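# Swap two tube racks between lab and reception via window

## Task

r1 begins in the lab and r2 in the reception; the connecting door is locked, but a service window is open. Finish with the green rack upright on the reception table with every one of its tubes still inside it, and the grey rack upright on the lab bench. Neither rack nor any tube may ever touch the floor. At the end both grippers must have released and moved away, so each rack rests on its own support, not held by a robot. Neither robot may topple or be left leaning.

## Robot and tools

ROBOTS. Two identical Hello Robot Stretch 4 units, r1 and r2. Each has an omni-wheel base (rim within 0.23 m of its origin), a lift on a mast, a telescoping arm that reaches forward, a three-joint wrist (yaw, pitch, roll) and a two-finger gripper. Each carries four cameras: <name>_head_camera, <name>_head_left_camera, <name>_head_right_camera and <name>_wrist_camera. They act independently; one stalling does not pause the other.

FRAMES. Every robot reports in its own base frame: origin on the floor under the base centre, x forward, y left, z up. hand_pose (link pinch, a point between the open fingertips) is expressed there and may be slightly wrong. base_odometry is relative to where that base stood at scene start and counts wheel turns only, so slip looks like travel. Heading runs -3.142 to 3.142, positive to the left. Relative positions of the two robots can only be judged from images, lidar_m and wrist_depth_mm.

execute_actions. Argument actions is a list holding exactly one action (or empty, which just reports state and pictures). The action is an object keyed "r1" and/or "r2". Under a robot you may give:
- base: one command only, an offset from where the base last measured itself. translate_m = straight drive in metres, forward positive, -2 to 2. strafe_m = sideways metres, left positive, -2 to 2. rotate_rad = turn in place, counter-clockwise from above positive, -3.2 to 3.2.
- joints: absolute targets by name. lift_m 0 to 1.2 m; arm_m 0 to 0.55 m extension; wrist_yaw_rad -1.134 to 4.276 (0 straight ahead, positive left, 3.14 stowed back, beyond 3.4 the arm may obstruct); wrist_pitch_rad -1.117 to 4.259 (0 level, 1.57 pointing down); wrist_roll_rad -1.117 to 4.259 (0 fingers level, positive turns clockwise seen from behind); gripper_m -0.038 to 0.141, the fingertip gap in metres (negative means fingers squeezing each other). Out-of-range joint targets are clipped and reported; any other bad value or unknown key rejects the whole call.
- pace: "slow", "default", "fast" or "max" (base up to 0.1/0.3/0.4/0.6 m/s and 1/2/3/4 rad/s; slower when the lift is above 0.2 m).
- contact_limits: {"arm_m": value} from 0 (softest) to 0.75 (firmest), default 0.5; how hard the arm may push before halting.
- end_of_arm: "enable_torque" on its own, to revive wrist or gripper motors that switched off.
All motions in one action start together; no action exceeds 15 s. A joint or robot omitted from an action may still be driving toward an earlier target. Example: {"r1": {"base": {"translate_m": 0.3}, "joints": {"gripper_m": 0.05}, "pace": "fast"}}. Argument cameras: list of camera names, or "all"; omitted or null gives all, [] gives none. Images come back in the order shown on the pictures line. If a result reports a stop, the remaining motion calls in that reply are skipped.

wait(seconds 0 to 10): sends nothing new, returns state and images. zoom_image(camera, region [x0, y0, x1, y1] in pixels, top-left origin, at most 504x504): closer look at that camera's most recent full image. read_manual(section "licences"): licence text only. finished_scene(scene 1 or 2): irreversible end of the scene; it reports success and gives the next task. Unfolding tip at scene start: send lift_m 0.4 with wrist_yaw_rad 0 together.

RESULTS. base_status and joint_status describe how the last accepted motion ended: "done" (for the base, wheels turned the commanded amount, slip included), "off_target" (resting short, may still push), "contact_stop_at_<key>" (blocked; that part goes slack), "limit_stop_at_<name>" (built-in limit, e.g. own_body or tilt), "time_out", "torque_fault" (wrist/gripper motor went limp; needs enable_torque). on_its_own lists what this call did not command; its "held at" is the held target, not the actual position. lidar_m: 12 distances in metres, sector 1 straight ahead then counter-clockwise (4 left, 7 behind, 10 right); "-" means nothing seen or closer than 0.25 m; sees roughly 0.15 m up to robot height, including the other robot, and may miss glass or thin legs. wrist_depth_mm: 7x7 grid of median depths, 100 to 2000 mm, rows from top left. turned_by_wheels vs turned_by_imu differing by over about 0.1 rad signals a collision or slip. base_tilt in degrees (forward/right positive), biased up to 1.5. motor_effort: percent of maximum, positive toward larger joint values, bracket = peak in last action; wheel efforts positive turn the base right. A gripped load shifts wrist_pitch effort; gripper_m reading alone does not prove a grasp.

GRASPING. Command a gap smaller than the object; deeper squeezes pull it toward the wrist. Fingertips pressed onto a surface can jam; lift to free them.

CAUTIONS. Never let racks or tubes hit the floor; hand them across through the window carefully. Robot-to-robot pressing fails the run, and a base already touching the other robot presses hard with any further drive. Two robots given equal commands can differ by about 3 cm per metre, so avoid sharing one load. Do not drive or turn carrying over 1 kg with arm_m above 0.2, especially at fast paces, and avoid strong pushes with a high gripper or high contact limit; tilt over 6 degrees makes lift, arm and wheels go slack. A level gripper holding over about 2 kg, or ramming the gripper, causes torque_fault. Rolled, upward-tilted wrists can trigger own_body stops. Loose objects may be nudged occasionally.

Each tool is called as name(argument=value, ...), one argument or row to a line, values as JSON.

## Session

execute_actions(
  actions=[],
)

Scene clock: 0.00 s.
r1.base_odometry: x=+0.000 y=+0.000 heading=+0.000 (m, m, rad; r1's odometry frame)
r1.turned_by_wheels: +0.000 (rad since the last result)
r1.turned_by_imu: +0.000 (rad since the last result)
r1.base_tilt: forward=-0.1 right=+0.0 (deg)
r1.lidar_m: 1.47 3.43 1.34 1.33 1.69 1.07 0.79 0.79 0.90 0.89 0.88 0.95
r1.base_status: not commanded
r1.joint_positions: lift_m=+0.299 arm_m=-0.003 wrist_yaw_rad=+3.146 wrist_pitch_rad=+0.017 wrist_roll_rad=-0.013 gripper_m=+0.057
r1.joint_status: not commanded
r1.motor_effort: lift_m=+18 arm_m=-1 wrist_yaw_rad=-2 wrist_pitch_rad=-8 wrist_roll_rad=+0 gripper_m=-3 wheel_0=+0 wheel_1=+1 wheel_2=+0 (%)
r1.hand_pose: x=-0.1205 y=+0.0861 z=+0.4726 quat_wxyz=(-0.002, -0.008, -0.006, +1.000) (m; r1's base frame)
r1.wrist_depth_mm: - 131 891 1042 1160 - 1661 / - 116 154 1060 1205 - 1618 / - 128 179 1060 1182 1308 1464 / 134 143 946 1078 1182 1366 1576 / 798 866 931 1060 1205 1336 1537 / 798 854 931 1060 195 1336 1499 / 809 866 931 - 1042 1008 1060
r2.base_odometry: x=+0.000 y=+0.000 heading=+0.000 (m, m, rad; r2's odometry frame)
r2.turned_by_wheels: +0.000 (rad since the last result)
r2.turned_by_imu: +0.000 (rad since the last result)
r2.base_tilt: forward=-0.5 right=+0.0 (deg)
r2.lidar_m: 1.25 1.64 1.25 1.85 2.28 1.15 0.95 0.93 1.07 0.91 0.90 1.02
r2.base_status: not commanded
r2.joint_positions: lift_m=+0.268 arm_m=+0.002 wrist_yaw_rad=+3.135 wrist_pitch_rad=+0.007 wrist_roll_rad=+0.014 gripper_m=+0.057
r2.joint_status: not commanded
r2.motor_effort: lift_m=+19 arm_m=+0 wrist_yaw_rad=+1 wrist_pitch_rad=-6 wrist_roll_rad=-1 gripper_m=-3 wheel_0=-1 wheel_1=+0 wheel_2=+0 (%)
r2.hand_pose: x=-0.1152 y=+0.0893 z=+0.4445 quat_wxyz=(+0.003, -0.004, +0.007, +1.000) (m; r2's base frame)
r2.wrist_depth_mm: - 135 1078 1160 1281 1430 1661 / - 126 233 1160 1281 1464 1618 / - 126 186 1182 1255 1464 1661 / 115 135 1060 1182 1308 1499 1618 / 931 991 1078 1205 1281 1464 1661 / 931 1008 194 1160 196 1397 1397 / 946 960 1078 109 1138 991 1025
pictures: r1_head_camera, r1_head_left_camera, r1_head_right_camera, r1_wrist_camera, r2_head_camera, r2_head_left_camera, r2_head_right_camera, r2_wrist_camera
Images, in order (width x height): r1_head_camera 420x560, r1_head_left_camera 420x672, r1_head_right_camera 420x672, r1_wrist_camera 616x392, r2_head_camera 420x560, r2_head_left_camera 420x672, r2_head_right_camera 420x672, r2_wrist_camera 616x392.

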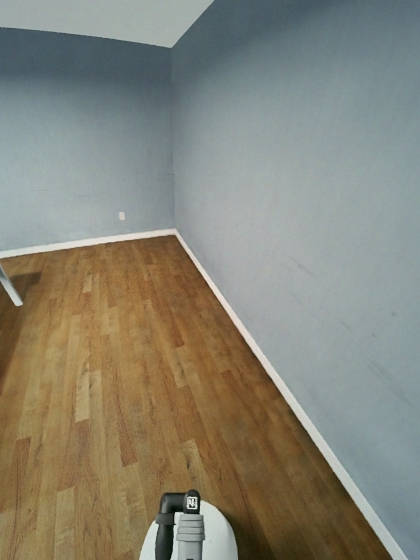

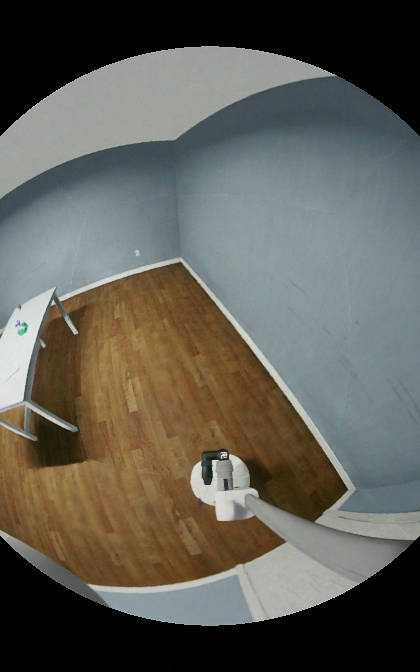

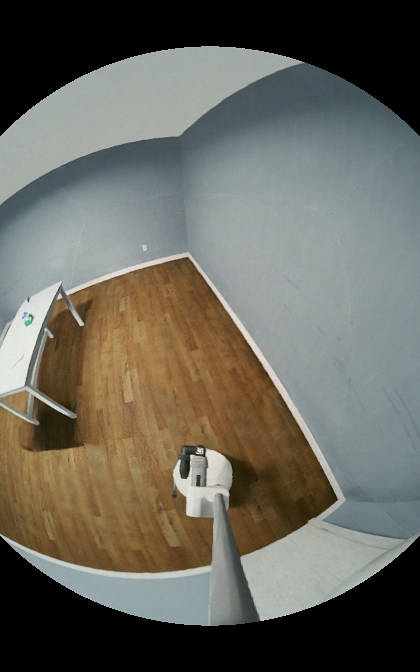

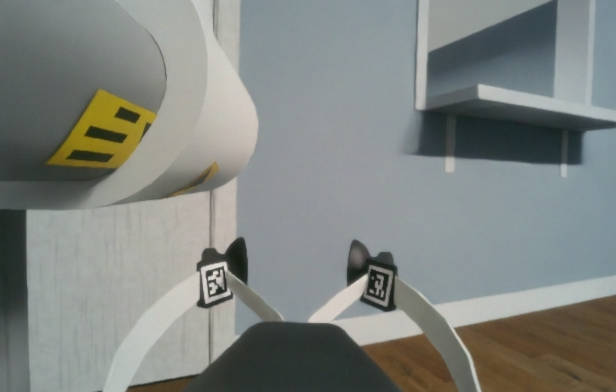

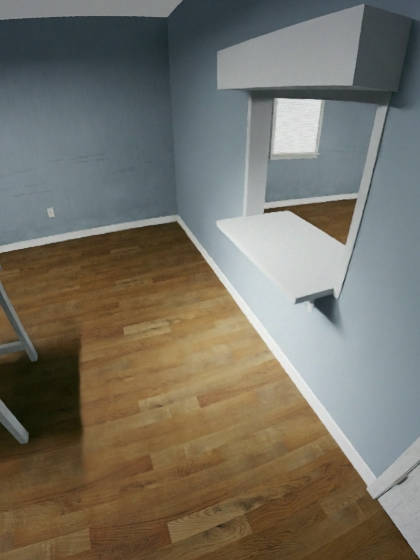

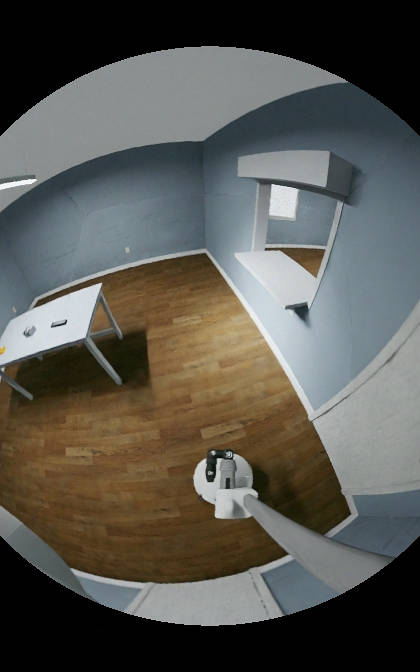

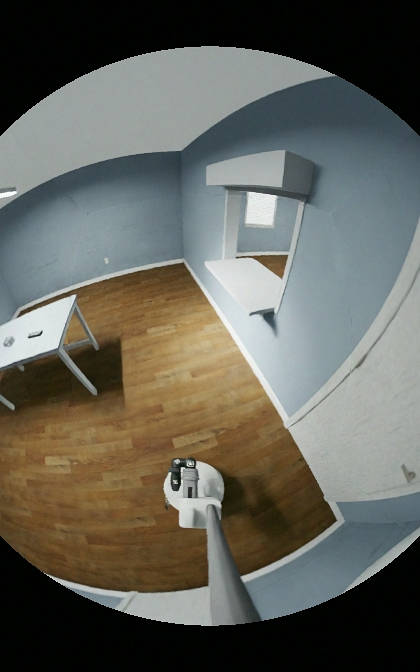

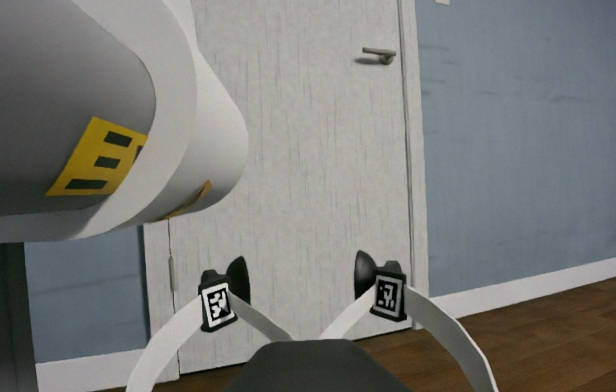

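Turn both toward their tables.

execute_actions(
  actions=[
    {"r1":{"base":{"rotate_rad":1.5},"joints":{"lift_m":0.9,"wrist_yaw_rad":0,"wrist_pitch_rad":0.5}},"r2":{"base":{"rotate_rad":1.3},"joints":{"lift_m":0.9,"wrist_yaw_rad":0,"wrist_pitch_rad":0.5}}},
  ],
  cameras=["r1_head_camera","r1_head_left_camera","r1_wrist_camera","r2_head_camera","r2_head_left_camera","r2_wrist_camera"],
)

Scene clock: 4.87 s.
r1.base_odometry: x=+0.000 y=+0.000 heading=+1.500 (m, m, rad; r1's odometry frame)
r1.turned_by_wheels: +1.500 (rad since the last result)
r1.turned_by_imu: +1.486 (rad since the last result)
r1.base_tilt: forward=-0.1 right=+0.0 (deg)
r1.lidar_m: 1.30 2.65 1.08 0.81 0.76 0.89 0.90 0.86 0.98 1.38 3.42 1.44
r1.base_status: done
r1.joint_positions: lift_m=+0.900 arm_m=-0.002 wrist_yaw_rad=+0.000 wrist_pitch_rad=+0.502 wrist_roll_rad=-0.013 gripper_m=+0.057
r1.joint_status: all done
r1.motor_effort: lift_m=+22(23) arm_m=-1(1) wrist_yaw_rad=-2(6) wrist_pitch_rad=-7(8) wrist_roll_rad=+0(0) gripper_m=-3(8) wheel_0=-3(9) wheel_1=-2(7) wheel_2=-1(10) (%)
r1.hand_pose: x=+0.4213 y=-0.0873 z=+0.9390 quat_wxyz=(+0.969, -0.006, +0.248, +0.002) (m; r1's base frame)
r1.wrist_depth_mm: - - - - - - - / - - - 1464 1336 1499 1708 / - - - - - - - / - - - 1863 - - - / 1576 1618 1661 1618 1661 1708 1756 / 1336 1366 1255 1336 195 1430 1464 / 1138 1118 1205 - 1205 1160 1182
r2.base_odometry: x=+0.000 y=+0.000 heading=+1.299 (m, m, rad; r2's odometry frame)
r2.turned_by_wheels: +1.299 (rad since the last result)
r2.turned_by_imu: +1.285 (rad since the last result)
r2.base_tilt: forward=-0.4 right=+0.0 (deg)
r2.lidar_m: 1.35 3.38 1.52 1.01 0.93 0.98 0.96 0.89 0.91 1.12 2.71 1.24
r2.base_status: done
r2.joint_positions: lift_m=+0.900 arm_m=+0.002 wrist_yaw_rad=+0.000 wrist_pitch_rad=+0.502 wrist_roll_rad=+0.014 gripper_m=+0.057
r2.joint_status: all done
r2.motor_effort: lift_m=+22(23) arm_m=+0(0) wrist_yaw_rad=+1(7) wrist_pitch_rad=-5(7) wrist_roll_rad=+0(0) gripper_m=-5(4) wheel_0=-7(8) wheel_1=-6(14) wheel_2=-4(10) (%)
r2.hand_pose: x=+0.4256 y=-0.0874 z=+0.9392 quat_wxyz=(+0.969, +0.007, +0.248, -0.002) (m; r2's base frame)
r2.wrist_depth_mm: - - - - - - - / - - - 1537 1336 1366 - / - - - - 1205 - - / - - - - - - - / 1808 1808 1756 1863 1308 1708 1756 / 1464 1537 194 1499 196 1464 1430 / 1281 1255 1281 109 1281 1229 1255
pictures: r1_head_camera, r1_head_left_camera, r1_wrist_camera, r2_head_camera, r2_head_left_camera, r2_wrist_camera
camera_calibration (this result's frames):
r1_wrist_camera: T_world_to_cam=[[0.0220759, -0.99945, 0.0247399, -0.116453], [-0.512199, -0.0325581, -0.858249, 1.06276], [0.858583, 0.00627492, -0.512636, 0.346436], [0, 0, 0, 1]] pos_world=[0.249474, -0.0839615, 1.09259]
r2_wrist_camera: T_world_to_cam=[[-0.0666809, -0.997134, -0.0357478, -0.0265896], [-0.501191, 0.0644526, -0.862933, 1.07666], [0.862764, -0.0396247, -0.504053, 0.335824], [0, 0, 0, 1]] pos_world=[0.248102, -0.0825999, 1.09741]
Images, in order (width x height): r1_head_camera 420x560, r1_head_left_camera 420x672, r1_wrist_camera 616x392, r2_head_camera 420x560, r2_head_left_camera 420x672, r2_wrist_camera 616x392.

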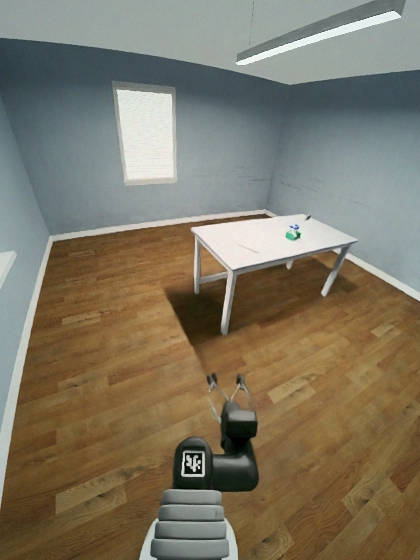

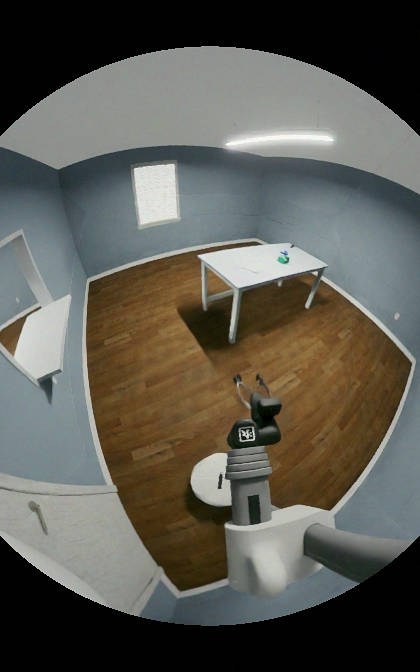

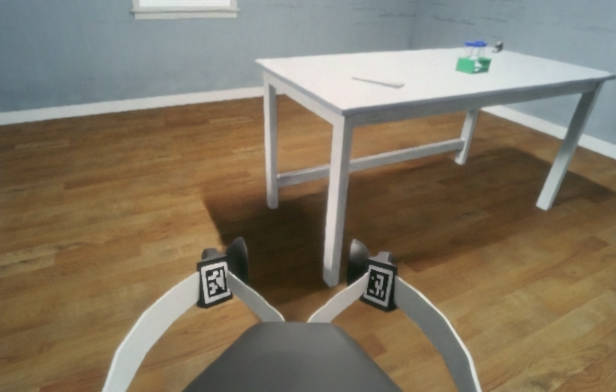

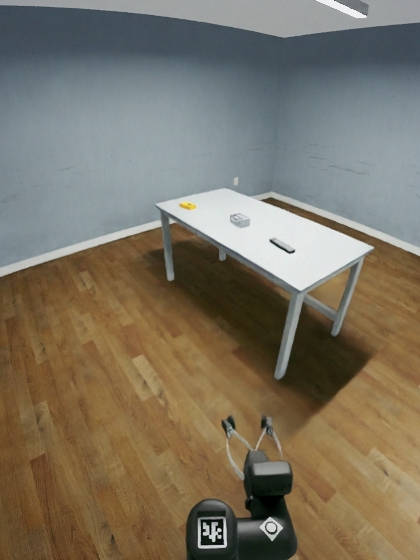

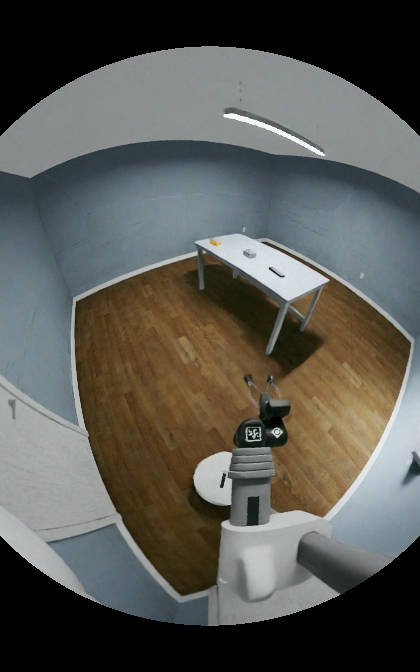

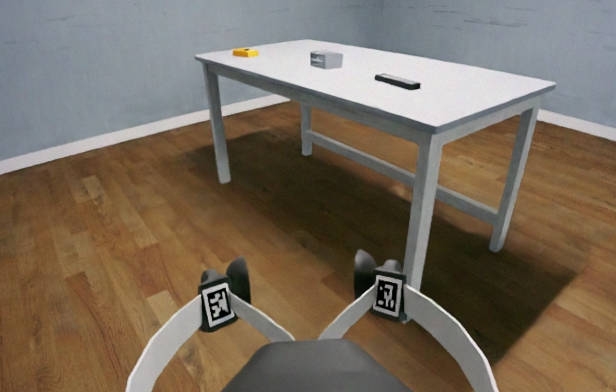

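execute_actions(
  actions=[
    {"r1":{"base":{"rotate_rad":0.43},"joints":{"lift_m":0.95}},"r2":{"base":{"rotate_rad":-0.93},"joints":{"lift_m":0.95}}},
  ],
  cameras=[],
)

execute_actions(
  actions=[
    {"r1":{"base":{"strafe_m":-1.0}},"r2":{"base":{"strafe_m":1.0}}},
  ],
  cameras=["r1_head_camera","r2_head_camera"],
)

Scene clock: 11.73 s.
r1.base_odometry: x=+0.000 y=+0.000 heading=+1.929 (m, m, rad; r1's odometry frame)
r1.turned_by_wheels: +0.430 (rad since the last result)
r1.turned_by_imu: +0.425 (rad since the last result)
r1.base_tilt: forward=-0.1 right=+0.0 (deg)
r1.lidar_m: 3.64 1.07 0.86 0.75 0.82 0.92 0.88 0.91 1.27 3.32 1.60 1.32
r1.base_status: done
r1.joint_positions: lift_m=+0.950 arm_m=-0.002 wrist_yaw_rad=+0.000 wrist_pitch_rad=+0.502 wrist_roll_rad=-0.013 gripper_m=+0.057
r1.joint_status: all done
r1.motor_effort: lift_m=+22(23) arm_m=-1(1) wrist_yaw_rad=-2(3) wrist_pitch_rad=-7(7) wrist_roll_rad=+0(0) gripper_m=-1(8) wheel_0=-3(7) wheel_1=-2(8) wheel_2=+0(8) (%)
r1.hand_pose: x=+0.4213 y=-0.0874 z=+0.9891 quat_wxyz=(+0.969, -0.006, +0.248, +0.002) (m; r1's base frame)
r1.wrist_depth_mm: 1397 - - - - - - / 1205 - - - - - - / 1366 - - - - 1618 1042 / 1397 - - - - - 1863 / 1336 1708 1661 1708 1756 1708 1808 / 1308 1430 1336 1397 195 1430 1464 / 1182 1182 1255 - 1255 1281 1229
r2.base_odometry: x=+0.000 y=+0.000 heading=+0.370 (m, m, rad; r2's odometry frame)
r2.turned_by_wheels: -0.929 (rad since the last result)
r2.turned_by_imu: -0.922 (rad since the last result)
r2.base_tilt: forward=-0.5 right=+0.1 (deg)
r2.lidar_m: 3.80 1.26 1.53 3.39 1.30 0.98 0.93 1.01 0.94 0.90 0.97 1.11
r2.base_status: done
r2.joint_positions: lift_m=+0.950 arm_m=+0.002 wrist_yaw_rad=+0.000 wrist_pitch_rad=+0.502 wrist_roll_rad=+0.014 gripper_m=+0.057
r2.joint_status: all done
r2.motor_effort: lift_m=+22(27) arm_m=+0(0) wrist_yaw_rad=+1(1) wrist_pitch_rad=-4(3) wrist_roll_rad=-1(1) gripper_m=-2(3) wheel_0=+6(7) wheel_1=+4(11) wheel_2=+2(9) (%)
r2.hand_pose: x=+0.4256 y=-0.0874 z=+0.9892 quat_wxyz=(+0.969, +0.007, +0.248, -0.002) (m; r2's base frame)
r2.wrist_depth_mm: - - - - - 1756 - / - - - - - 1618 1366 / 1255 - - - - 1808 1008 / - - - - - 1863 1281 / 1808 1863 1863 1863 1863 1708 1229 / 1464 1537 194 1499 196 1499 1255 / 1281 1281 1336 109 1366 1281 1255
pictures: none
No camera images: the call's "cameras" was empty. Leave "cameras" out to get every camera's image.

Scene clock: 16.40 s.
r1.base_odometry: x=+0.936 y=+0.351 heading=+1.929 (m, m, rad; r1's odometry frame)
r1.turned_by_wheels: +0.000 (rad since the last result)
r1.turned_by_imu: -0.002 (rad since the last result)
r1.base_tilt: forward=-0.1 right=+0.0 (deg)
r1.lidar_m: 1.07 2.38 1.85 1.77 1.26 0.91 0.84 0.92 1.26 2.44 1.63 1.14
r1.base_status: done
r1.joint_positions: lift_m=+0.950 arm_m=-0.002 wrist_yaw_rad=+0.000 wrist_pitch_rad=+0.502 wrist_roll_rad=-0.013 gripper_m=+0.057
r1.joint_status: not commanded
r1.motor_effort: lift_m=+21(22) arm_m=-1(1) wrist_yaw_rad=-2(2) wrist_pitch_rad=-8(8) wrist_roll_rad=+0(0) gripper_m=-3(5) wheel_0=+1(9) wheel_1=-2(11) wheel_2=+1(1) (%)
r1.hand_pose: x=+0.4213 y=-0.0874 z=+0.9891 quat_wxyz=(+0.969, -0.006, +0.248, +0.002) (m; r1's base frame)
r1.wrist_depth_mm: - - - - - - - / - - - 1499 1499 - - / - - 946 976 1025 1025 1025 / - - 1983 - - - - / 1708 1661 1576 1756 1756 1756 1808 / 1336 1430 1255 1430 195 1499 1430 / 1182 1182 1255 - 1255 1205 1255
r2.base_odometry: x=-0.361 y=+0.932 heading=+0.369 (m, m, rad; r2's odometry frame)
r2.turned_by_wheels: +0.000 (rad since the last result)
r2.turned_by_imu: +0.004 (rad since the last result)
r2.base_tilt: forward=-0.5 right=+0.1 (deg)
r2.lidar_m: 1.05 1.10 1.58 2.39 1.29 0.98 0.91 0.92 1.33 1.89 1.92 1.10
r2.base_status: done
r2.joint_positions: lift_m=+0.950 arm_m=+0.002 wrist_yaw_rad=+0.000 wrist_pitch_rad=+0.502 wrist_roll_rad=+0.014 gripper_m=+0.057
r2.joint_status: not commanded
r2.motor_effort: lift_m=+21(22) arm_m=+0(0) wrist_yaw_rad=+2(2) wrist_pitch_rad=-3(5) wrist_roll_rad=+0(1) gripper_m=-3(3) wheel_0=-6(15) wheel_1=+3(12) wheel_2=+0(2) (%)
r2.hand_pose: x=+0.4256 y=-0.0874 z=+0.9892 quat_wxyz=(+0.969, +0.007, +0.248, -0.002) (m; r2's base frame)
r2.wrist_depth_mm: - - - - - - - / - - - - - - - / 1118 1078 1078 1060 - - - / 960 1808 1808 1863 - - - / 1808 1808 1808 1808 1756 1756 1863 / 1576 1537 194 1537 196 1499 1499 / 1336 1308 1336 109 1308 1281 1281
pictures: r1_head_camera, r2_head_camera
Images, in order (width x height): r1_head_camera 420x560, r2_head_camera 420x560.

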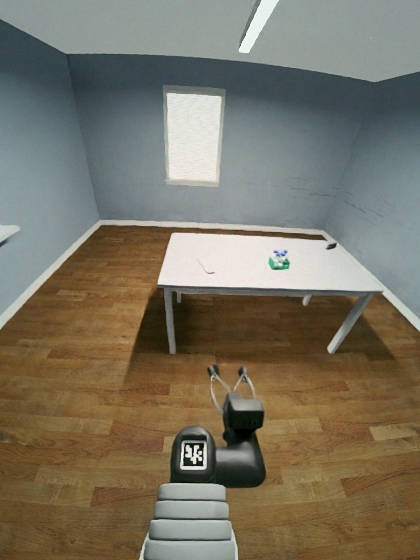

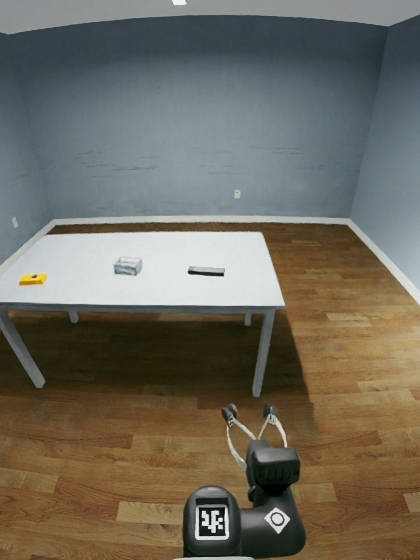

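execute_actions(
  actions=[
    {"r1":{"base":{"strafe_m":-0.46}},"r2":{"base":{"strafe_m":0.5}}},
  ],
  cameras=[],
)

execute_actions(
  actions=[
    {"r1":{"base":{"translate_m":0.5},"joints":{"gripper_m":0.13}},"r2":{"base":{"translate_m":0.5},"joints":{"gripper_m":0.13}}},
  ],
  cameras=["r1_head_camera","r1_wrist_camera","r2_head_camera","r2_wrist_camera"],
)

Scene clock: 21.07 s.
r1.base_odometry: x=+1.367 y=+0.512 heading=+1.929 (m, m, rad; r1's odometry frame)
r1.turned_by_wheels: +0.000 (rad since the last result)
r1.turned_by_imu: -0.001 (rad since the last result)
r1.base_tilt: forward=-0.1 right=+0.0 (deg)
r1.lidar_m: 1.08 1.14 2.27 2.27 1.26 0.89 0.83 0.89 1.22 1.93 2.03 1.17
r1.base_status: done
r1.joint_positions: lift_m=+0.950 arm_m=-0.002 wrist_yaw_rad=+0.000 wrist_pitch_rad=+0.502 wrist_roll_rad=-0.013 gripper_m=+0.057
r1.joint_status: not commanded
r1.motor_effort: lift_m=+21(21) arm_m=-1(1) wrist_yaw_rad=-2(2) wrist_pitch_rad=-7(8) wrist_roll_rad=+0(0) gripper_m=-6(2) wheel_0=+1(10) wheel_1=+0(11) wheel_2=+1(1) (%)
r1.hand_pose: x=+0.4213 y=-0.0874 z=+0.9891 quat_wxyz=(+0.969, -0.006, +0.248, +0.002) (m; r1's base frame)
r1.wrist_depth_mm: - - - - - - - / - 1397 1430 1499 1537 - - / 960 960 976 1008 1008 1025 - / - - - - - - - / 1576 1661 1661 1708 1708 1708 1756 / 1366 1430 1336 1430 195 1397 1464 / 1205 1160 1281 - 1205 1229 1281
r2.base_odometry: x=-0.541 y=+1.398 heading=+0.369 (m, m, rad; r2's odometry frame)
r2.turned_by_wheels: +0.000 (rad since the last result)
r2.turned_by_imu: +0.001 (rad since the last result)
r2.base_tilt: forward=-0.5 right=+0.1 (deg)
r2.lidar_m: 1.07 1.14 1.92 1.88 1.27 0.95 0.92 0.98 1.32 2.40 2.41 1.11
r2.base_status: done
r2.joint_positions: lift_m=+0.950 arm_m=+0.002 wrist_yaw_rad=+0.000 wrist_pitch_rad=+0.502 wrist_roll_rad=+0.014 gripper_m=+0.057
r2.joint_status: not commanded
r2.motor_effort: lift_m=+22(22) arm_m=+1(0) wrist_yaw_rad=+2(2) wrist_pitch_rad=-4(5) wrist_roll_rad=-1(0) gripper_m=-4(3) wheel_0=-4(20) wheel_1=+2(11) wheel_2=+0(0) (%)
r2.hand_pose: x=+0.4256 y=-0.0874 z=+0.9893 quat_wxyz=(+0.969, +0.007, +0.248, -0.002) (m; r2's base frame)
r2.wrist_depth_mm: - - - - - - - / - - - - 1576 - - / 1118 1042 1060 1042 1025 1042 1025 / 1025 1808 1863 1808 - - 1098 / 1756 1863 1921 1808 1863 1808 1708 / 1499 1537 193 1576 196 1464 1537 / 1336 1308 1281 109 1336 1281 1281
pictures: none
No camera images: the call's "cameras" was empty. Leave "cameras" out to get every camera's image.

Scene clock: 24.23 s.
r1.base_odometry: x=+1.192 y=+0.980 heading=+1.930 (m, m, rad; r1's odometry frame)
r1.turned_by_wheels: +0.000 (rad since the last result)
r1.turned_by_imu: -0.001 (rad since the last result)
r1.base_tilt: forward=-0.1 right=+0.0 (deg)
r1.lidar_m: 0.58 0.63 0.87 2.14 1.96 1.43 1.35 1.39 1.93 1.94 0.85 0.64
r1.base_status: done
r1.joint_positions: lift_m=+0.950 arm_m=-0.002 wrist_yaw_rad=+0.000 wrist_pitch_rad=+0.502 wrist_roll_rad=-0.013 gripper_m=+0.130
r1.joint_status: all done
r1.motor_effort: lift_m=+21(20) arm_m=-1(1) wrist_yaw_rad=-2(1) wrist_pitch_rad=-8(7) wrist_roll_rad=+0(0) gripper_m=-2(3) wheel_0=+3(8) wheel_1=+3(7) wheel_2=+0(11) (%)
r1.hand_pose: x=+0.4213 y=-0.0874 z=+0.9891 quat_wxyz=(+0.969, -0.006, +0.248, +0.002) (m; r1's base frame)
r1.wrist_depth_mm: - - - - - - - / - - - - - - - / 931 946 960 976 991 1008 - / 715 707 723 676 732 750 768 / 569 549 585 585 597 603 609 / 504 504 508 508 530 535 603 / 1182 1205 1255 - 1308 1281 1281
r2.base_odometry: x=-0.075 y=+1.579 heading=+0.370 (m, m, rad; r2's odometry frame)
r2.turned_by_wheels: +0.001 (rad since the last result)
r2.turned_by_imu: -0.001 (rad since the last result)
r2.base_tilt: forward=-0.4 right=+0.1 (deg)
r2.lidar_m: 0.57 0.61 0.86 1.87 1.94 1.48 1.42 1.50 2.05 2.27 0.81 0.61
r2.base_status: done
r2.joint_positions: lift_m=+0.950 arm_m=+0.002 wrist_yaw_rad=+0.000 wrist_pitch_rad=+0.502 wrist_roll_rad=+0.014 gripper_m=+0.130
r2.joint_status: all done
r2.motor_effort: lift_m=+22(21) arm_m=+0(0) wrist_yaw_rad=+2(1) wrist_pitch_rad=-5(5) wrist_roll_rad=-1(0) gripper_m=-1(4) wheel_0=+5(13) wheel_1=+4(11) wheel_2=-2(12) (%)
r2.hand_pose: x=+0.4256 y=-0.0874 z=+0.9893 quat_wxyz=(+0.969, +0.007, +0.248, -0.002) (m; r2's base frame)
r2.wrist_depth_mm: - - - - - - - / - - - - - - - / - 1098 1060 1042 1025 1025 1025 / 798 798 778 699 768 750 750 / 627 621 627 615 615 603 597 / 512 211 484 517 477 480 496 / 1281 1308 1308 109 1229 1255 1281
pictures: r1_head_camera, r1_wrist_camera, r2_head_camera, r2_wrist_camera
camera_calibration (this result's frames):
r1_wrist_camera: T_world_to_cam=[[0.0217264, -0.999458, 0.024739, -0.117633], [-0.512231, -0.0323784, -0.858237, 1.10576], [0.858573, 0.00597427, -0.512657, 0.372145], [0, 0, 0, 1]] pos_world=[0.249446, -0.0839899, 1.1427]
r2_wrist_camera: T_world_to_cam=[[-0.0668579, -0.997122, -0.0357468, -0.0247694], [-0.501186, 0.064541, -0.86293, 1.11988], [0.862753, -0.0397779, -0.504058, 0.361077], [0, 0, 0, 1]] pos_world=[0.24809, -0.0826132, 1.14749]
Images, in order (width x height): r1_head_camera 420x560, r1_wrist_camera 616x392, r2_head_camera 420x560, r2_wrist_camera 616x392.

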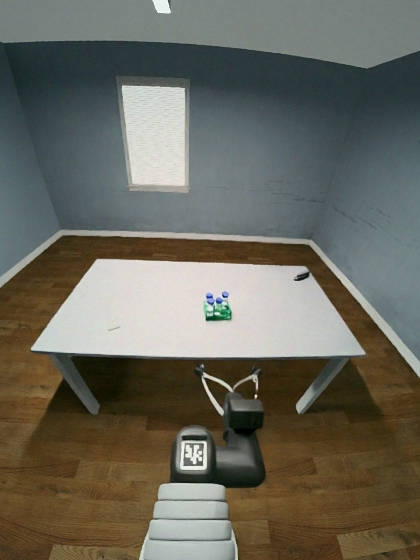

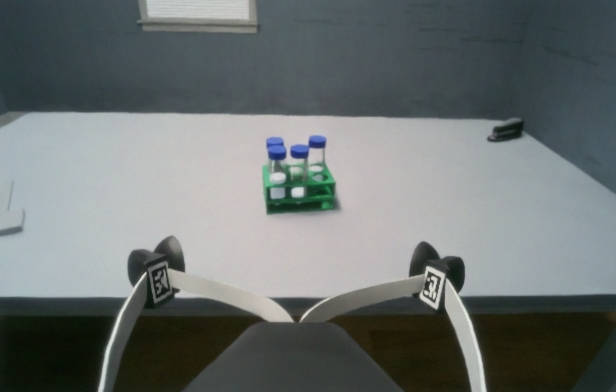

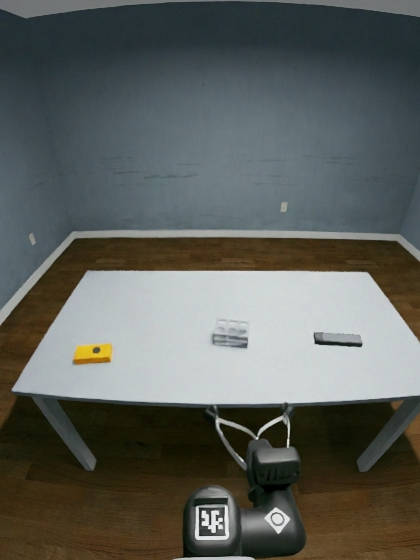

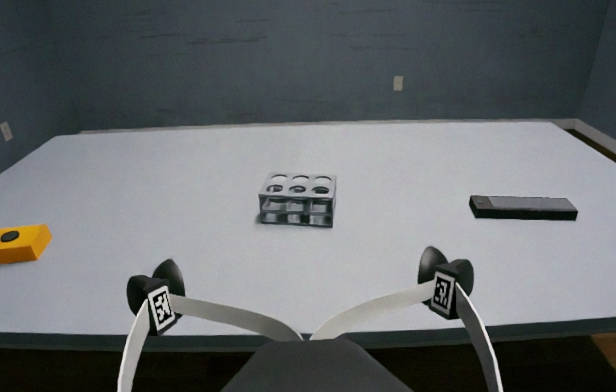

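execute_actions(
  actions=[
    {"r1":{"joints":{"lift_m":0.725,"wrist_pitch_rad":0.3,"gripper_m":0.141,"arm_m":0.0}},"r2":{"joints":{"lift_m":0.725,"wrist_pitch_rad":0.3,"gripper_m":0.141}}},
  ],
  cameras=[],
)

execute_actions(
  actions=[
    {"r1":{"joints":{"arm_m":0.28}},"r2":{"joints":{"arm_m":0.28}}},
  ],
  cameras=["r1_wrist_camera","r2_wrist_camera"],
)

Scene clock: 29.70 s.
r1.base_odometry: x=+1.192 y=+0.980 heading=+1.930 (m, m, rad; r1's odometry frame)
r1.turned_by_wheels: +0.000 (rad since the last result)
r1.turned_by_imu: -0.001 (rad since the last result)
r1.base_tilt: forward=-0.1 right=+0.0 (deg)
r1.lidar_m: 0.57 0.60 0.85 2.17 2.01 1.42 1.36 1.40 1.95 1.94 0.91 0.62
r1.base_status: not commanded
r1.joint_positions: lift_m=+0.725 arm_m=-0.001 wrist_yaw_rad=+0.000 wrist_pitch_rad=+0.302 wrist_roll_rad=-0.013 gripper_m=+0.141
r1.joint_status: all done
r1.motor_effort: lift_m=+14(18) arm_m=+4(5) wrist_yaw_rad=-1(1) wrist_pitch_rad=-9(10) wrist_roll_rad=+0(0) gripper_m=+1(1) wheel_0=+3(3) wheel_1=+3(3) wheel_2=+0(0) (%)
r1.hand_pose: x=+0.4455 y=-0.0874 z=+0.8176 quat_wxyz=(+0.989, -0.006, +0.151, +0.001) (m; r1's base frame)
r1.wrist_depth_mm: - - - - - - - / - - - - - - - / 809 842 878 654 960 976 - / 484 492 500 517 530 539 554 / 439 394 445 415 415 424 430 / 1281 1229 1205 166 1255 1397 1499 / 1138 1182 1229 - 1229 1205 1205
r2.base_odometry: x=-0.075 y=+1.579 heading=+0.370 (m, m, rad; r2's odometry frame)
r2.turned_by_wheels: +0.000 (rad since the last result)
r2.turned_by_imu: -0.002 (rad since the last result)
r2.base_tilt: forward=-0.5 right=+0.1 (deg)
r2.lidar_m: 0.57 0.62 0.87 1.86 1.94 1.47 1.41 1.49 2.06 2.25 0.80 0.61
r2.base_status: not commanded
r2.joint_positions: lift_m=+0.725 arm_m=+0.002 wrist_yaw_rad=+0.000 wrist_pitch_rad=+0.303 wrist_roll_rad=+0.014 gripper_m=+0.141
r2.joint_status: all done
r2.motor_effort: lift_m=+15(15) arm_m=+0(0) wrist_yaw_rad=+1(1) wrist_pitch_rad=-5(10) wrist_roll_rad=-1(1) gripper_m=-2(1) wheel_0=+5(5) wheel_1=+4(4) wheel_2=-2(2) (%)
r2.hand_pose: x=+0.4481 y=-0.0874 z=+0.8175 quat_wxyz=(+0.989, +0.007, +0.151, -0.001) (m; r2's base frame)
r2.wrist_depth_mm: - - - - - - - / - - - - - - - / - - 1042 854 946 917 904 / 597 591 569 554 544 525 517 / 399 397 392 384 379 377 384 / 433 205 424 430 427 433 1397 / 1336 1255 1308 109 1308 1229 1229
pictures: none
No camera images: the call's "cameras" was empty. Leave "cameras" out to get every camera's image.

Scene clock: 31.67 s.
r1.base_odometry: x=+1.192 y=+0.980 heading=+1.930 (m, m, rad; r1's odometry frame)
r1.turned_by_wheels: +0.000 (rad since the last result)
r1.turned_by_imu: +0.000 (rad since the last result)
r1.base_tilt: forward=-0.2 right=+0.0 (deg)
r1.lidar_m: 0.58 0.61 0.84 2.17 1.99 1.42 1.34 1.40 1.89 1.94 0.91 0.63
r1.base_status: not commanded
r1.joint_positions: lift_m=+0.725 arm_m=+0.279 wrist_yaw_rad=+0.000 wrist_pitch_rad=+0.302 wrist_roll_rad=-0.013 gripper_m=+0.141
r1.joint_status: all done
r1.motor_effort: lift_m=+14(14) arm_m=+4(7) wrist_yaw_rad=-2(1) wrist_pitch_rad=-7(8) wrist_roll_rad=+1(0) gripper_m=-3(1) wheel_0=+3(3) wheel_1=+3(3) wheel_2=+0(0) (%)
r1.hand_pose: x=+0.7256 y=-0.0874 z=+0.8177 quat_wxyz=(+0.989, -0.006, +0.151, +0.001) (m; r1's base frame)
r1.wrist_depth_mm: - - - - - - - / - - - - - - - / 820 - 750 691 - - - / 480 488 430 366 521 535 549 / 343 327 332 338 362 366 375 / 265 248 250 166 255 268 283 / 215 219 229 - 234 227 229
r2.base_odometry: x=-0.075 y=+1.579 heading=+0.370 (m, m, rad; r2's odometry frame)
r2.turned_by_wheels: +0.000 (rad since the last result)
r2.turned_by_imu: -0.001 (rad since the last result)
r2.base_tilt: forward=-0.5 right=+0.0 (deg)
r2.lidar_m: 0.57 0.62 0.88 1.86 1.96 1.46 1.41 1.49 2.04 2.26 0.79 0.59
r2.base_status: not commanded
r2.joint_positions: lift_m=+0.725 arm_m=+0.279 wrist_yaw_rad=+0.000 wrist_pitch_rad=+0.302 wrist_roll_rad=+0.014 gripper_m=+0.141
r2.joint_status: all done
r2.motor_effort: lift_m=+15(15) arm_m=+7(8) wrist_yaw_rad=+1(1) wrist_pitch_rad=-6(6) wrist_roll_rad=-1(1) gripper_m=-1(2) wheel_0=+5(5) wheel_1=+4(4) wheel_2=-2(2) (%)
r2.hand_pose: x=+0.7250 y=-0.0874 z=+0.8176 quat_wxyz=(+0.989, +0.007, +0.151, -0.001) (m; r2's base frame)
r2.wrist_depth_mm: - - - - - - - / - - - - - - - / - - - - - - - / 603 580 559 394 496 525 517 / 397 389 368 347 351 368 359 / 297 205 270 291 265 258 278 / 241 237 246 109 239 229 228
pictures: r1_wrist_camera, r2_wrist_camera
camera_calibration (this result's frames):
r1_wrist_camera: T_world_to_cam=[[0.0165036, -0.999456, 0.0285677, -0.11931], [-0.331583, -0.0324255, -0.942868, 1.05258], [0.943282, 0.00608812, -0.331938, -0.186229], [0, 0, 0, 1]] pos_world=[0.526654, -0.0839802, 0.934039]
r2_wrist_camera: T_world_to_cam=[[-0.0583442, -0.997128, -0.048292, -0.00677347], [-0.320174, 0.0645093, -0.94516, 1.05784], [0.94556, -0.0396828, -0.323018, -0.191811], [0, 0, 0, 1]] pos_world=[0.519667, -0.0826062, 0.937544]
Images, in order (width x height): r1_wrist_camera 616x392, r2_wrist_camera 616x392.

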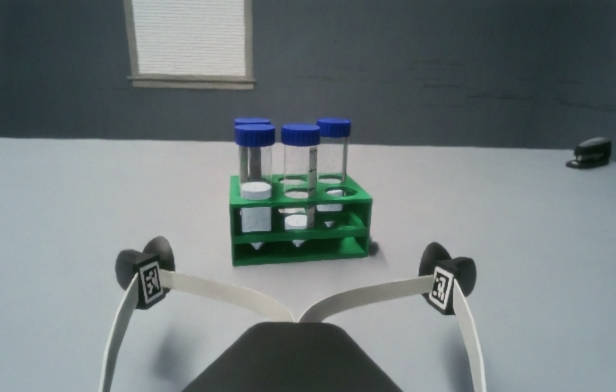

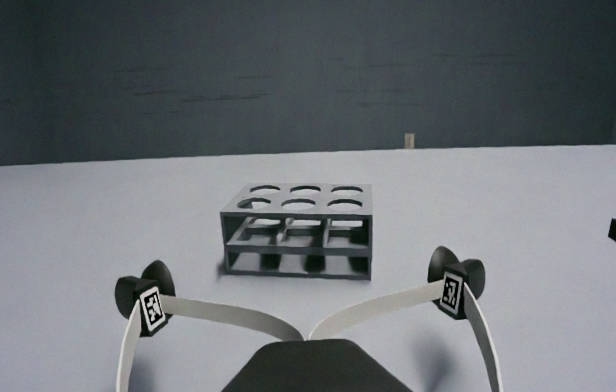

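execute_actions(
  actions=[
    {"r1":{"joints":{"lift_m":0.697,"arm_m":0.43},"pace":"slow"},"r2":{"joints":{"lift_m":0.697,"arm_m":0.42},"pace":"slow"}},
  ],
  cameras=["r1_wrist_camera","r2_wrist_camera"],
)

Scene clock: 35.67 s.
r1.base_odometry: x=+1.192 y=+0.980 heading=+1.930 (m, m, rad; r1's odometry frame)
r1.turned_by_wheels: +0.000 (rad since the last result)
r1.turned_by_imu: +0.000 (rad since the last result)
r1.base_tilt: forward=-0.1 right=+0.0 (deg)
r1.lidar_m: 0.58 0.61 0.86 2.13 1.99 1.42 1.34 1.41 1.93 1.96 0.85 0.63
r1.base_status: not commanded
r1.joint_positions: lift_m=+0.697 arm_m=+0.429 wrist_yaw_rad=+0.000 wrist_pitch_rad=+0.302 wrist_roll_rad=-0.013 gripper_m=+0.141
r1.joint_status: all done
r1.motor_effort: lift_m=+13(15) arm_m=+4(4) wrist_yaw_rad=-2(2) wrist_pitch_rad=-8(7) wrist_roll_rad=+0(0) gripper_m=-3(2) wheel_0=+3(3) wheel_1=+3(3) wheel_2=+0(0) (%)
r1.hand_pose: x=+0.8755 y=-0.0874 z=+0.7897 quat_wxyz=(+0.989, -0.006, +0.151, +0.001) (m; r1's base frame)
r1.wrist_depth_mm: - - - - - - - / - - - - - - - / - - 206 183 661 - - / 399 407 242 247 407 449 452 / 285 258 196 209 220 309 309 / 222 206 199 193 206 223 237 / 180 182 191 - 195 189 190
r2.base_odometry: x=-0.075 y=+1.579 heading=+0.370 (m, m, rad; r2's odometry frame)
r2.turned_by_wheels: +0.000 (rad since the last result)
r2.turned_by_imu: -0.001 (rad since the last result)
r2.base_tilt: forward=-0.4 right=+0.0 (deg)
r2.lidar_m: 0.57 0.63 0.87 1.87 1.94 1.47 1.41 1.49 2.06 2.26 0.81 0.60
r2.base_status: not commanded
r2.joint_positions: lift_m=+0.697 arm_m=+0.419 wrist_yaw_rad=+0.000 wrist_pitch_rad=+0.302 wrist_roll_rad=+0.014 gripper_m=+0.141
r2.joint_status: all done
r2.motor_effort: lift_m=+15(17) arm_m=+8(8) wrist_yaw_rad=+2(1) wrist_pitch_rad=-4(9) wrist_roll_rad=-1(1) gripper_m=-1(1) wheel_0=+5(5) wheel_1=+4(4) wheel_2=-2(2) (%)
r2.hand_pose: x=+0.8650 y=-0.0874 z=+0.7897 quat_wxyz=(+0.989, +0.007, +0.151, -0.001) (m; r2's base frame)
r2.wrist_depth_mm: - - - - - - - / - - - - - - - / - - - - - - - / 496 484 473 459 445 439 427 / 332 329 224 227 221 304 300 / 248 196 206 204 206 216 230 / 202 198 206 109 200 191 193
pictures: r1_wrist_camera, r2_wrist_camera
camera_calibration (this result's frames):
r1_wrist_camera: T_world_to_cam=[[0.016491, -0.999456, 0.0285675, -0.120978], [-0.331599, -0.0324213, -0.942863, 1.07594], [0.943276, 0.00607579, -0.331953, -0.336961], [0, 0, 0, 1]] pos_world=[0.676622, -0.0839812, 0.906065]
r2_wrist_camera: T_world_to_cam=[[-0.058509, -0.997118, -0.0482921, 0.000139649], [-0.320163, 0.0645622, -0.94516, 1.07621], [0.945554, -0.0398391, -0.323018, -0.333196], [0, 0, 0, 1]] pos_world=[0.659627, -0.0826178, 0.909573]
Images, in order (width x height): r1_wrist_camera 616x392, r2_wrist_camera 616x392.

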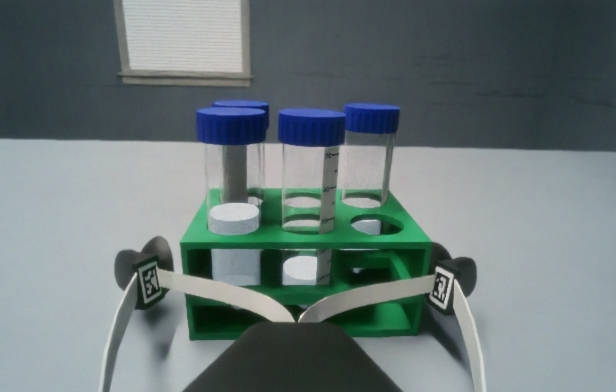

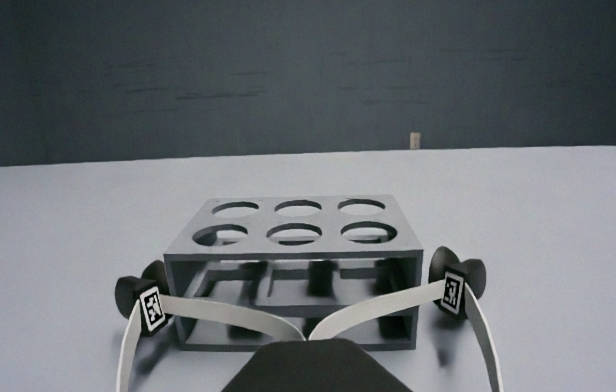

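Tips are around the front; a bit further, then grip.

execute_actions(
  actions=[
    {"r1":{"joints":{"arm_m":0.455},"pace":"slow"},"r2":{"joints":{"arm_m":0.445},"pace":"slow"}},
  ],
  cameras=[],
)

execute_actions(
  actions=[
    {"r1":{"joints":{"gripper_m":0.07}},"r2":{"joints":{"gripper_m":0.07}}},
  ],
  cameras=[],
)

execute_actions(
  actions=[
    {"r1":{"joints":{"lift_m":0.8},"pace":"slow"},"r2":{"joints":{"lift_m":0.8},"pace":"slow"}},
  ],
  cameras=["r1_wrist_camera","r2_wrist_camera","r1_head_camera","r2_head_camera"],
)

Scene clock: 38.17 s.
r1.base_odometry: x=+1.192 y=+0.980 heading=+1.930 (m, m, rad; r1's odometry frame)
r1.turned_by_wheels: +0.000 (rad since the last result)
r1.turned_by_imu: +0.000 (rad since the last result)
r1.base_tilt: forward=-0.1 right=-0.1 (deg)
r1.lidar_m: 0.60 0.62 0.86 2.13 2.03 1.42 1.33 1.38 1.95 1.94 0.87 0.60
r1.base_status: not commanded
r1.joint_positions: lift_m=+0.697 arm_m=+0.454 wrist_yaw_rad=+0.000 wrist_pitch_rad=+0.302 wrist_roll_rad=-0.013 gripper_m=+0.141
r1.joint_status: all done
r1.motor_effort: lift_m=+14(14) arm_m=+4(4) wrist_yaw_rad=-2(2) wrist_pitch_rad=-8(8) wrist_roll_rad=+0(0) gripper_m=+1(3) wheel_0=+3(3) wheel_1=+3(3) wheel_2=+0(0) (%)
r1.hand_pose: x=+0.9005 y=-0.0874 z=+0.7897 quat_wxyz=(+0.989, -0.006, +0.151, +0.001) (m; r1's base frame)
r1.wrist_depth_mm: - - - - - - - / - - - - - - - / - - 204 221 661 - - / 402 407 243 246 402 445 455 / 283 258 195 210 221 307 312 / 222 206 199 193 206 224 236 / 180 182 191 - 195 189 190
r2.base_odometry: x=-0.075 y=+1.579 heading=+0.370 (m, m, rad; r2's odometry frame)
r2.turned_by_wheels: +0.000 (rad since the last result)
r2.turned_by_imu: -0.001 (rad since the last result)
r2.base_tilt: forward=-0.4 right=+0.1 (deg)
r2.lidar_m: 0.59 0.61 0.87 1.87 1.95 1.47 1.41 1.49 2.06 2.26 0.82 0.60
r2.base_status: not commanded
r2.joint_positions: lift_m=+0.697 arm_m=+0.444 wrist_yaw_rad=+0.000 wrist_pitch_rad=+0.302 wrist_roll_rad=+0.014 gripper_m=+0.141
r2.joint_status: all done
r2.motor_effort: lift_m=+16(15) arm_m=+8(6) wrist_yaw_rad=+1(2) wrist_pitch_rad=-6(5) wrist_roll_rad=+0(1) gripper_m=-1(0) wheel_0=+5(5) wheel_1=+4(4) wheel_2=-2(2) (%)
r2.hand_pose: x=+0.8900 y=-0.0874 z=+0.7897 quat_wxyz=(+0.989, +0.007, +0.151, -0.001) (m; r2's base frame)
r2.wrist_depth_mm: - - - - - - - / - - - - - - - / - - - - - - - / 496 484 473 462 445 436 430 / 332 329 217 224 222 306 301 / 247 197 207 196 210 217 231 / 202 198 203 109 201 191 193
pictures: none
No camera images: the call's "cameras" was empty. Leave "cameras" out to get every camera's image.

Scene clock: 39.90 s.
r1.base_odometry: x=+1.192 y=+0.980 heading=+1.930 (m, m, rad; r1's odometry frame)
r1.turned_by_wheels: +0.000 (rad since the last result)
r1.turned_by_imu: +0.000 (rad since the last result)
r1.base_tilt: forward=-0.1 right=+0.0 (deg)
r1.lidar_m: 0.58 0.62 0.86 2.16 2.01 1.39 1.32 1.38 1.93 1.93 0.89 0.63
r1.base_status: not commanded
r1.joint_positions: lift_m=+0.697 arm_m=+0.454 wrist_yaw_rad=+0.000 wrist_pitch_rad=+0.305 wrist_roll_rad=-0.013 gripper_m=+0.071
r1.joint_status: all done
r1.motor_effort: lift_m=+14(14) arm_m=+4(4) wrist_yaw_rad=-2(2) wrist_pitch_rad=-17(16) wrist_roll_rad=+0(0) gripper_m=-32(37) wheel_0=+3(3) wheel_1=+3(3) wheel_2=+0(0) (%)
r1.hand_pose: x=+0.9003 y=-0.0874 z=+0.7888 quat_wxyz=(+0.988, -0.006, +0.152, +0.001) (m; r1's base frame)
r1.wrist_depth_mm: - - - - - - - / - - - - - - - / - - 196 207 654 - - / 392 399 211 239 394 433 442 / 279 283 185 198 200 303 306 / 217 180 181 182 183 178 233 / 177 180 186 - 186 186 187
r2.base_odometry: x=-0.075 y=+1.579 heading=+0.370 (m, m, rad; r2's odometry frame)
r2.turned_by_wheels: +0.000 (rad since the last result)
r2.turned_by_imu: -0.001 (rad since the last result)
r2.base_tilt: forward=-0.4 right=+0.1 (deg)
r2.lidar_m: 0.58 0.62 0.87 1.86 1.93 1.47 1.42 1.50 2.04 2.27 0.77 0.60
r2.base_status: not commanded
r2.joint_positions: lift_m=+0.697 arm_m=+0.444 wrist_yaw_rad=+0.000 wrist_pitch_rad=+0.303 wrist_roll_rad=+0.014 gripper_m=+0.070
r2.joint_status: all done
r2.motor_effort: lift_m=+16(16) arm_m=+8(8) wrist_yaw_rad=+1(2) wrist_pitch_rad=-8(10) wrist_roll_rad=-1(1) gripper_m=-19(22) wheel_0=+5(5) wheel_1=+4(4) wheel_2=-2(2) (%)
r2.hand_pose: x=+0.8899 y=-0.0874 z=+0.7893 quat_wxyz=(+0.988, +0.007, +0.151, -0.001) (m; r2's base frame)
r2.wrist_depth_mm: - - - - - - - / - - - - - - - / - - - - - - - / 492 484 466 455 413 430 424 / 330 329 202 204 205 303 298 / 247 178 193 203 182 181 229 / 191 197 187 109 189 190 -
pictures: none
No camera images: the call's "cameras" was empty. Leave "cameras" out to get every camera's image.

Scene clock: 41.63 s.
r1.base_odometry: x=+1.192 y=+0.980 heading=+1.930 (m, m, rad; r1's odometry frame)
r1.turned_by_wheels: +0.000 (rad since the last result)
r1.turned_by_imu: +0.000 (rad since the last result)
r1.base_tilt: forward=-0.1 right=+0.1 (deg)
r1.lidar_m: 0.60 0.62 0.88 2.13 2.01 1.42 1.36 1.42 1.95 1.94 0.89 0.63
r1.base_status: not commanded
r1.joint_positions: lift_m=+0.800 arm_m=+0.454 wrist_yaw_rad=+0.000 wrist_pitch_rad=+0.305 wrist_roll_rad=-0.013 gripper_m=+0.071
r1.joint_status: all done
r1.motor_effort: lift_m=+23(25) arm_m=+4(4) wrist_yaw_rad=-2(1) wrist_pitch_rad=-16(17) wrist_roll_rad=+0(0) gripper_m=-34(30) wheel_0=+3(3) wheel_1=+3(3) wheel_2=+0(0) (%)
r1.hand_pose: x=+0.9003 y=-0.0874 z=+0.8911 quat_wxyz=(+0.988, -0.006, +0.152, +0.001) (m; r1's base frame)
r1.wrist_depth_mm: - - - - - - - / - - - - - - - / - - 195 206 - - - / 668 676 211 240 676 - - / 480 480 185 198 201 512 525 / 373 180 181 182 184 178 402 / 304 307 300 - 320 320 324
r2.base_odometry: x=-0.075 y=+1.579 heading=+0.370 (m, m, rad; r2's odometry frame)
r2.turned_by_wheels: +0.000 (rad since the last result)
r2.turned_by_imu: -0.001 (rad since the last result)
r2.base_tilt: forward=-0.5 right=+0.1 (deg)
r2.lidar_m: 0.58 0.62 0.87 1.86 1.95 1.47 1.41 1.49 2.04 2.26 0.79 0.60
r2.base_status: not commanded
r2.joint_positions: lift_m=+0.800 arm_m=+0.444 wrist_yaw_rad=+0.000 wrist_pitch_rad=+0.303 wrist_roll_rad=+0.014 gripper_m=+0.070
r2.joint_status: all done
r2.motor_effort: lift_m=+23(21) arm_m=+7(8) wrist_yaw_rad=+1(0) wrist_pitch_rad=-8(7) wrist_roll_rad=-1(0) gripper_m=-20(21) wheel_0=+5(5) wheel_1=+4(4) wheel_2=-2(2) (%)
r2.hand_pose: x=+0.8899 y=-0.0874 z=+0.8917 quat_wxyz=(+0.988, +0.007, +0.151, -0.001) (m; r2's base frame)
r2.wrist_depth_mm: - - - - - - - / - - - - - - - / - - - - - - - / - - - - - - - / 569 564 202 204 205 521 512 / 421 179 193 203 182 181 389 / 330 338 187 109 194 324 327
pictures: r1_head_camera, r1_wrist_camera, r2_head_camera, r2_wrist_camera
camera_calibration (this result's frames):
r1_wrist_camera: T_world_to_cam=[[0.0164193, -0.999458, 0.0285161, -0.124216], [-0.334563, -0.0323678, -0.941817, 1.18147], [0.94223, 0.00592354, -0.334913, -0.323091], [0, 0, 0, 1]] pos_world=[0.701742, -0.0839936, 1.00806]
r2_wrist_camera: T_world_to_cam=[[-0.058576, -0.997118, -0.0482199, 0.00651623], [-0.321329, 0.0645647, -0.944764, 1.18129], [0.945154, -0.0398461, -0.324185, -0.322401], [0, 0, 0, 1]] pos_world=[0.684681, -0.0826183, 1.01183]
Images, in order (width x height): r1_head_camera 420x560, r1_wrist_camera 616x392, r2_head_camera 420x560, r2_wrist_camera 616x392.

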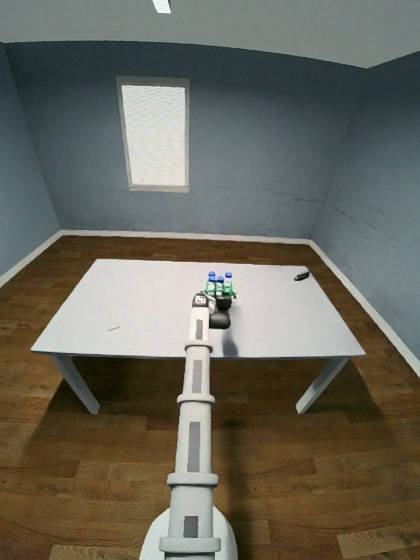

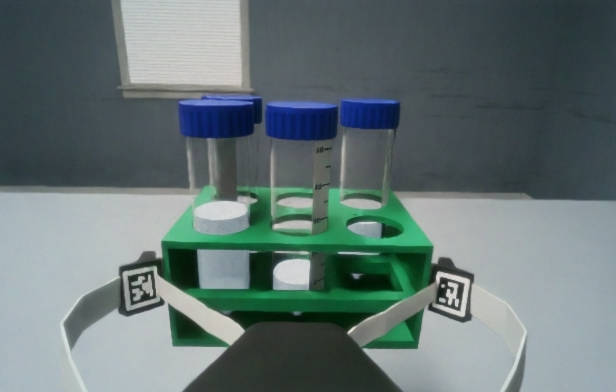

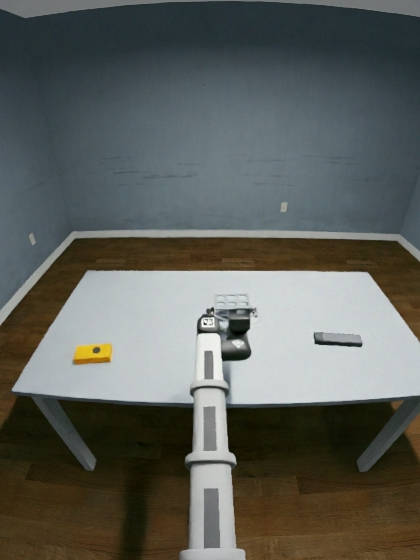

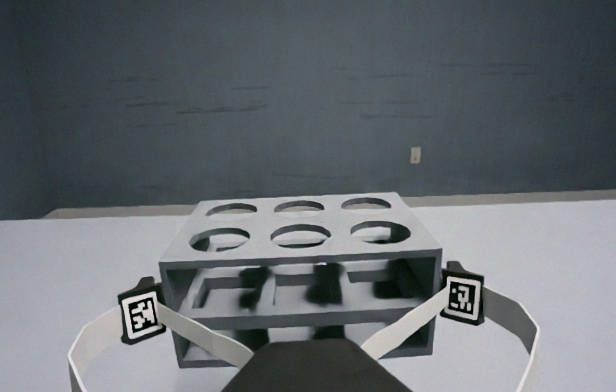

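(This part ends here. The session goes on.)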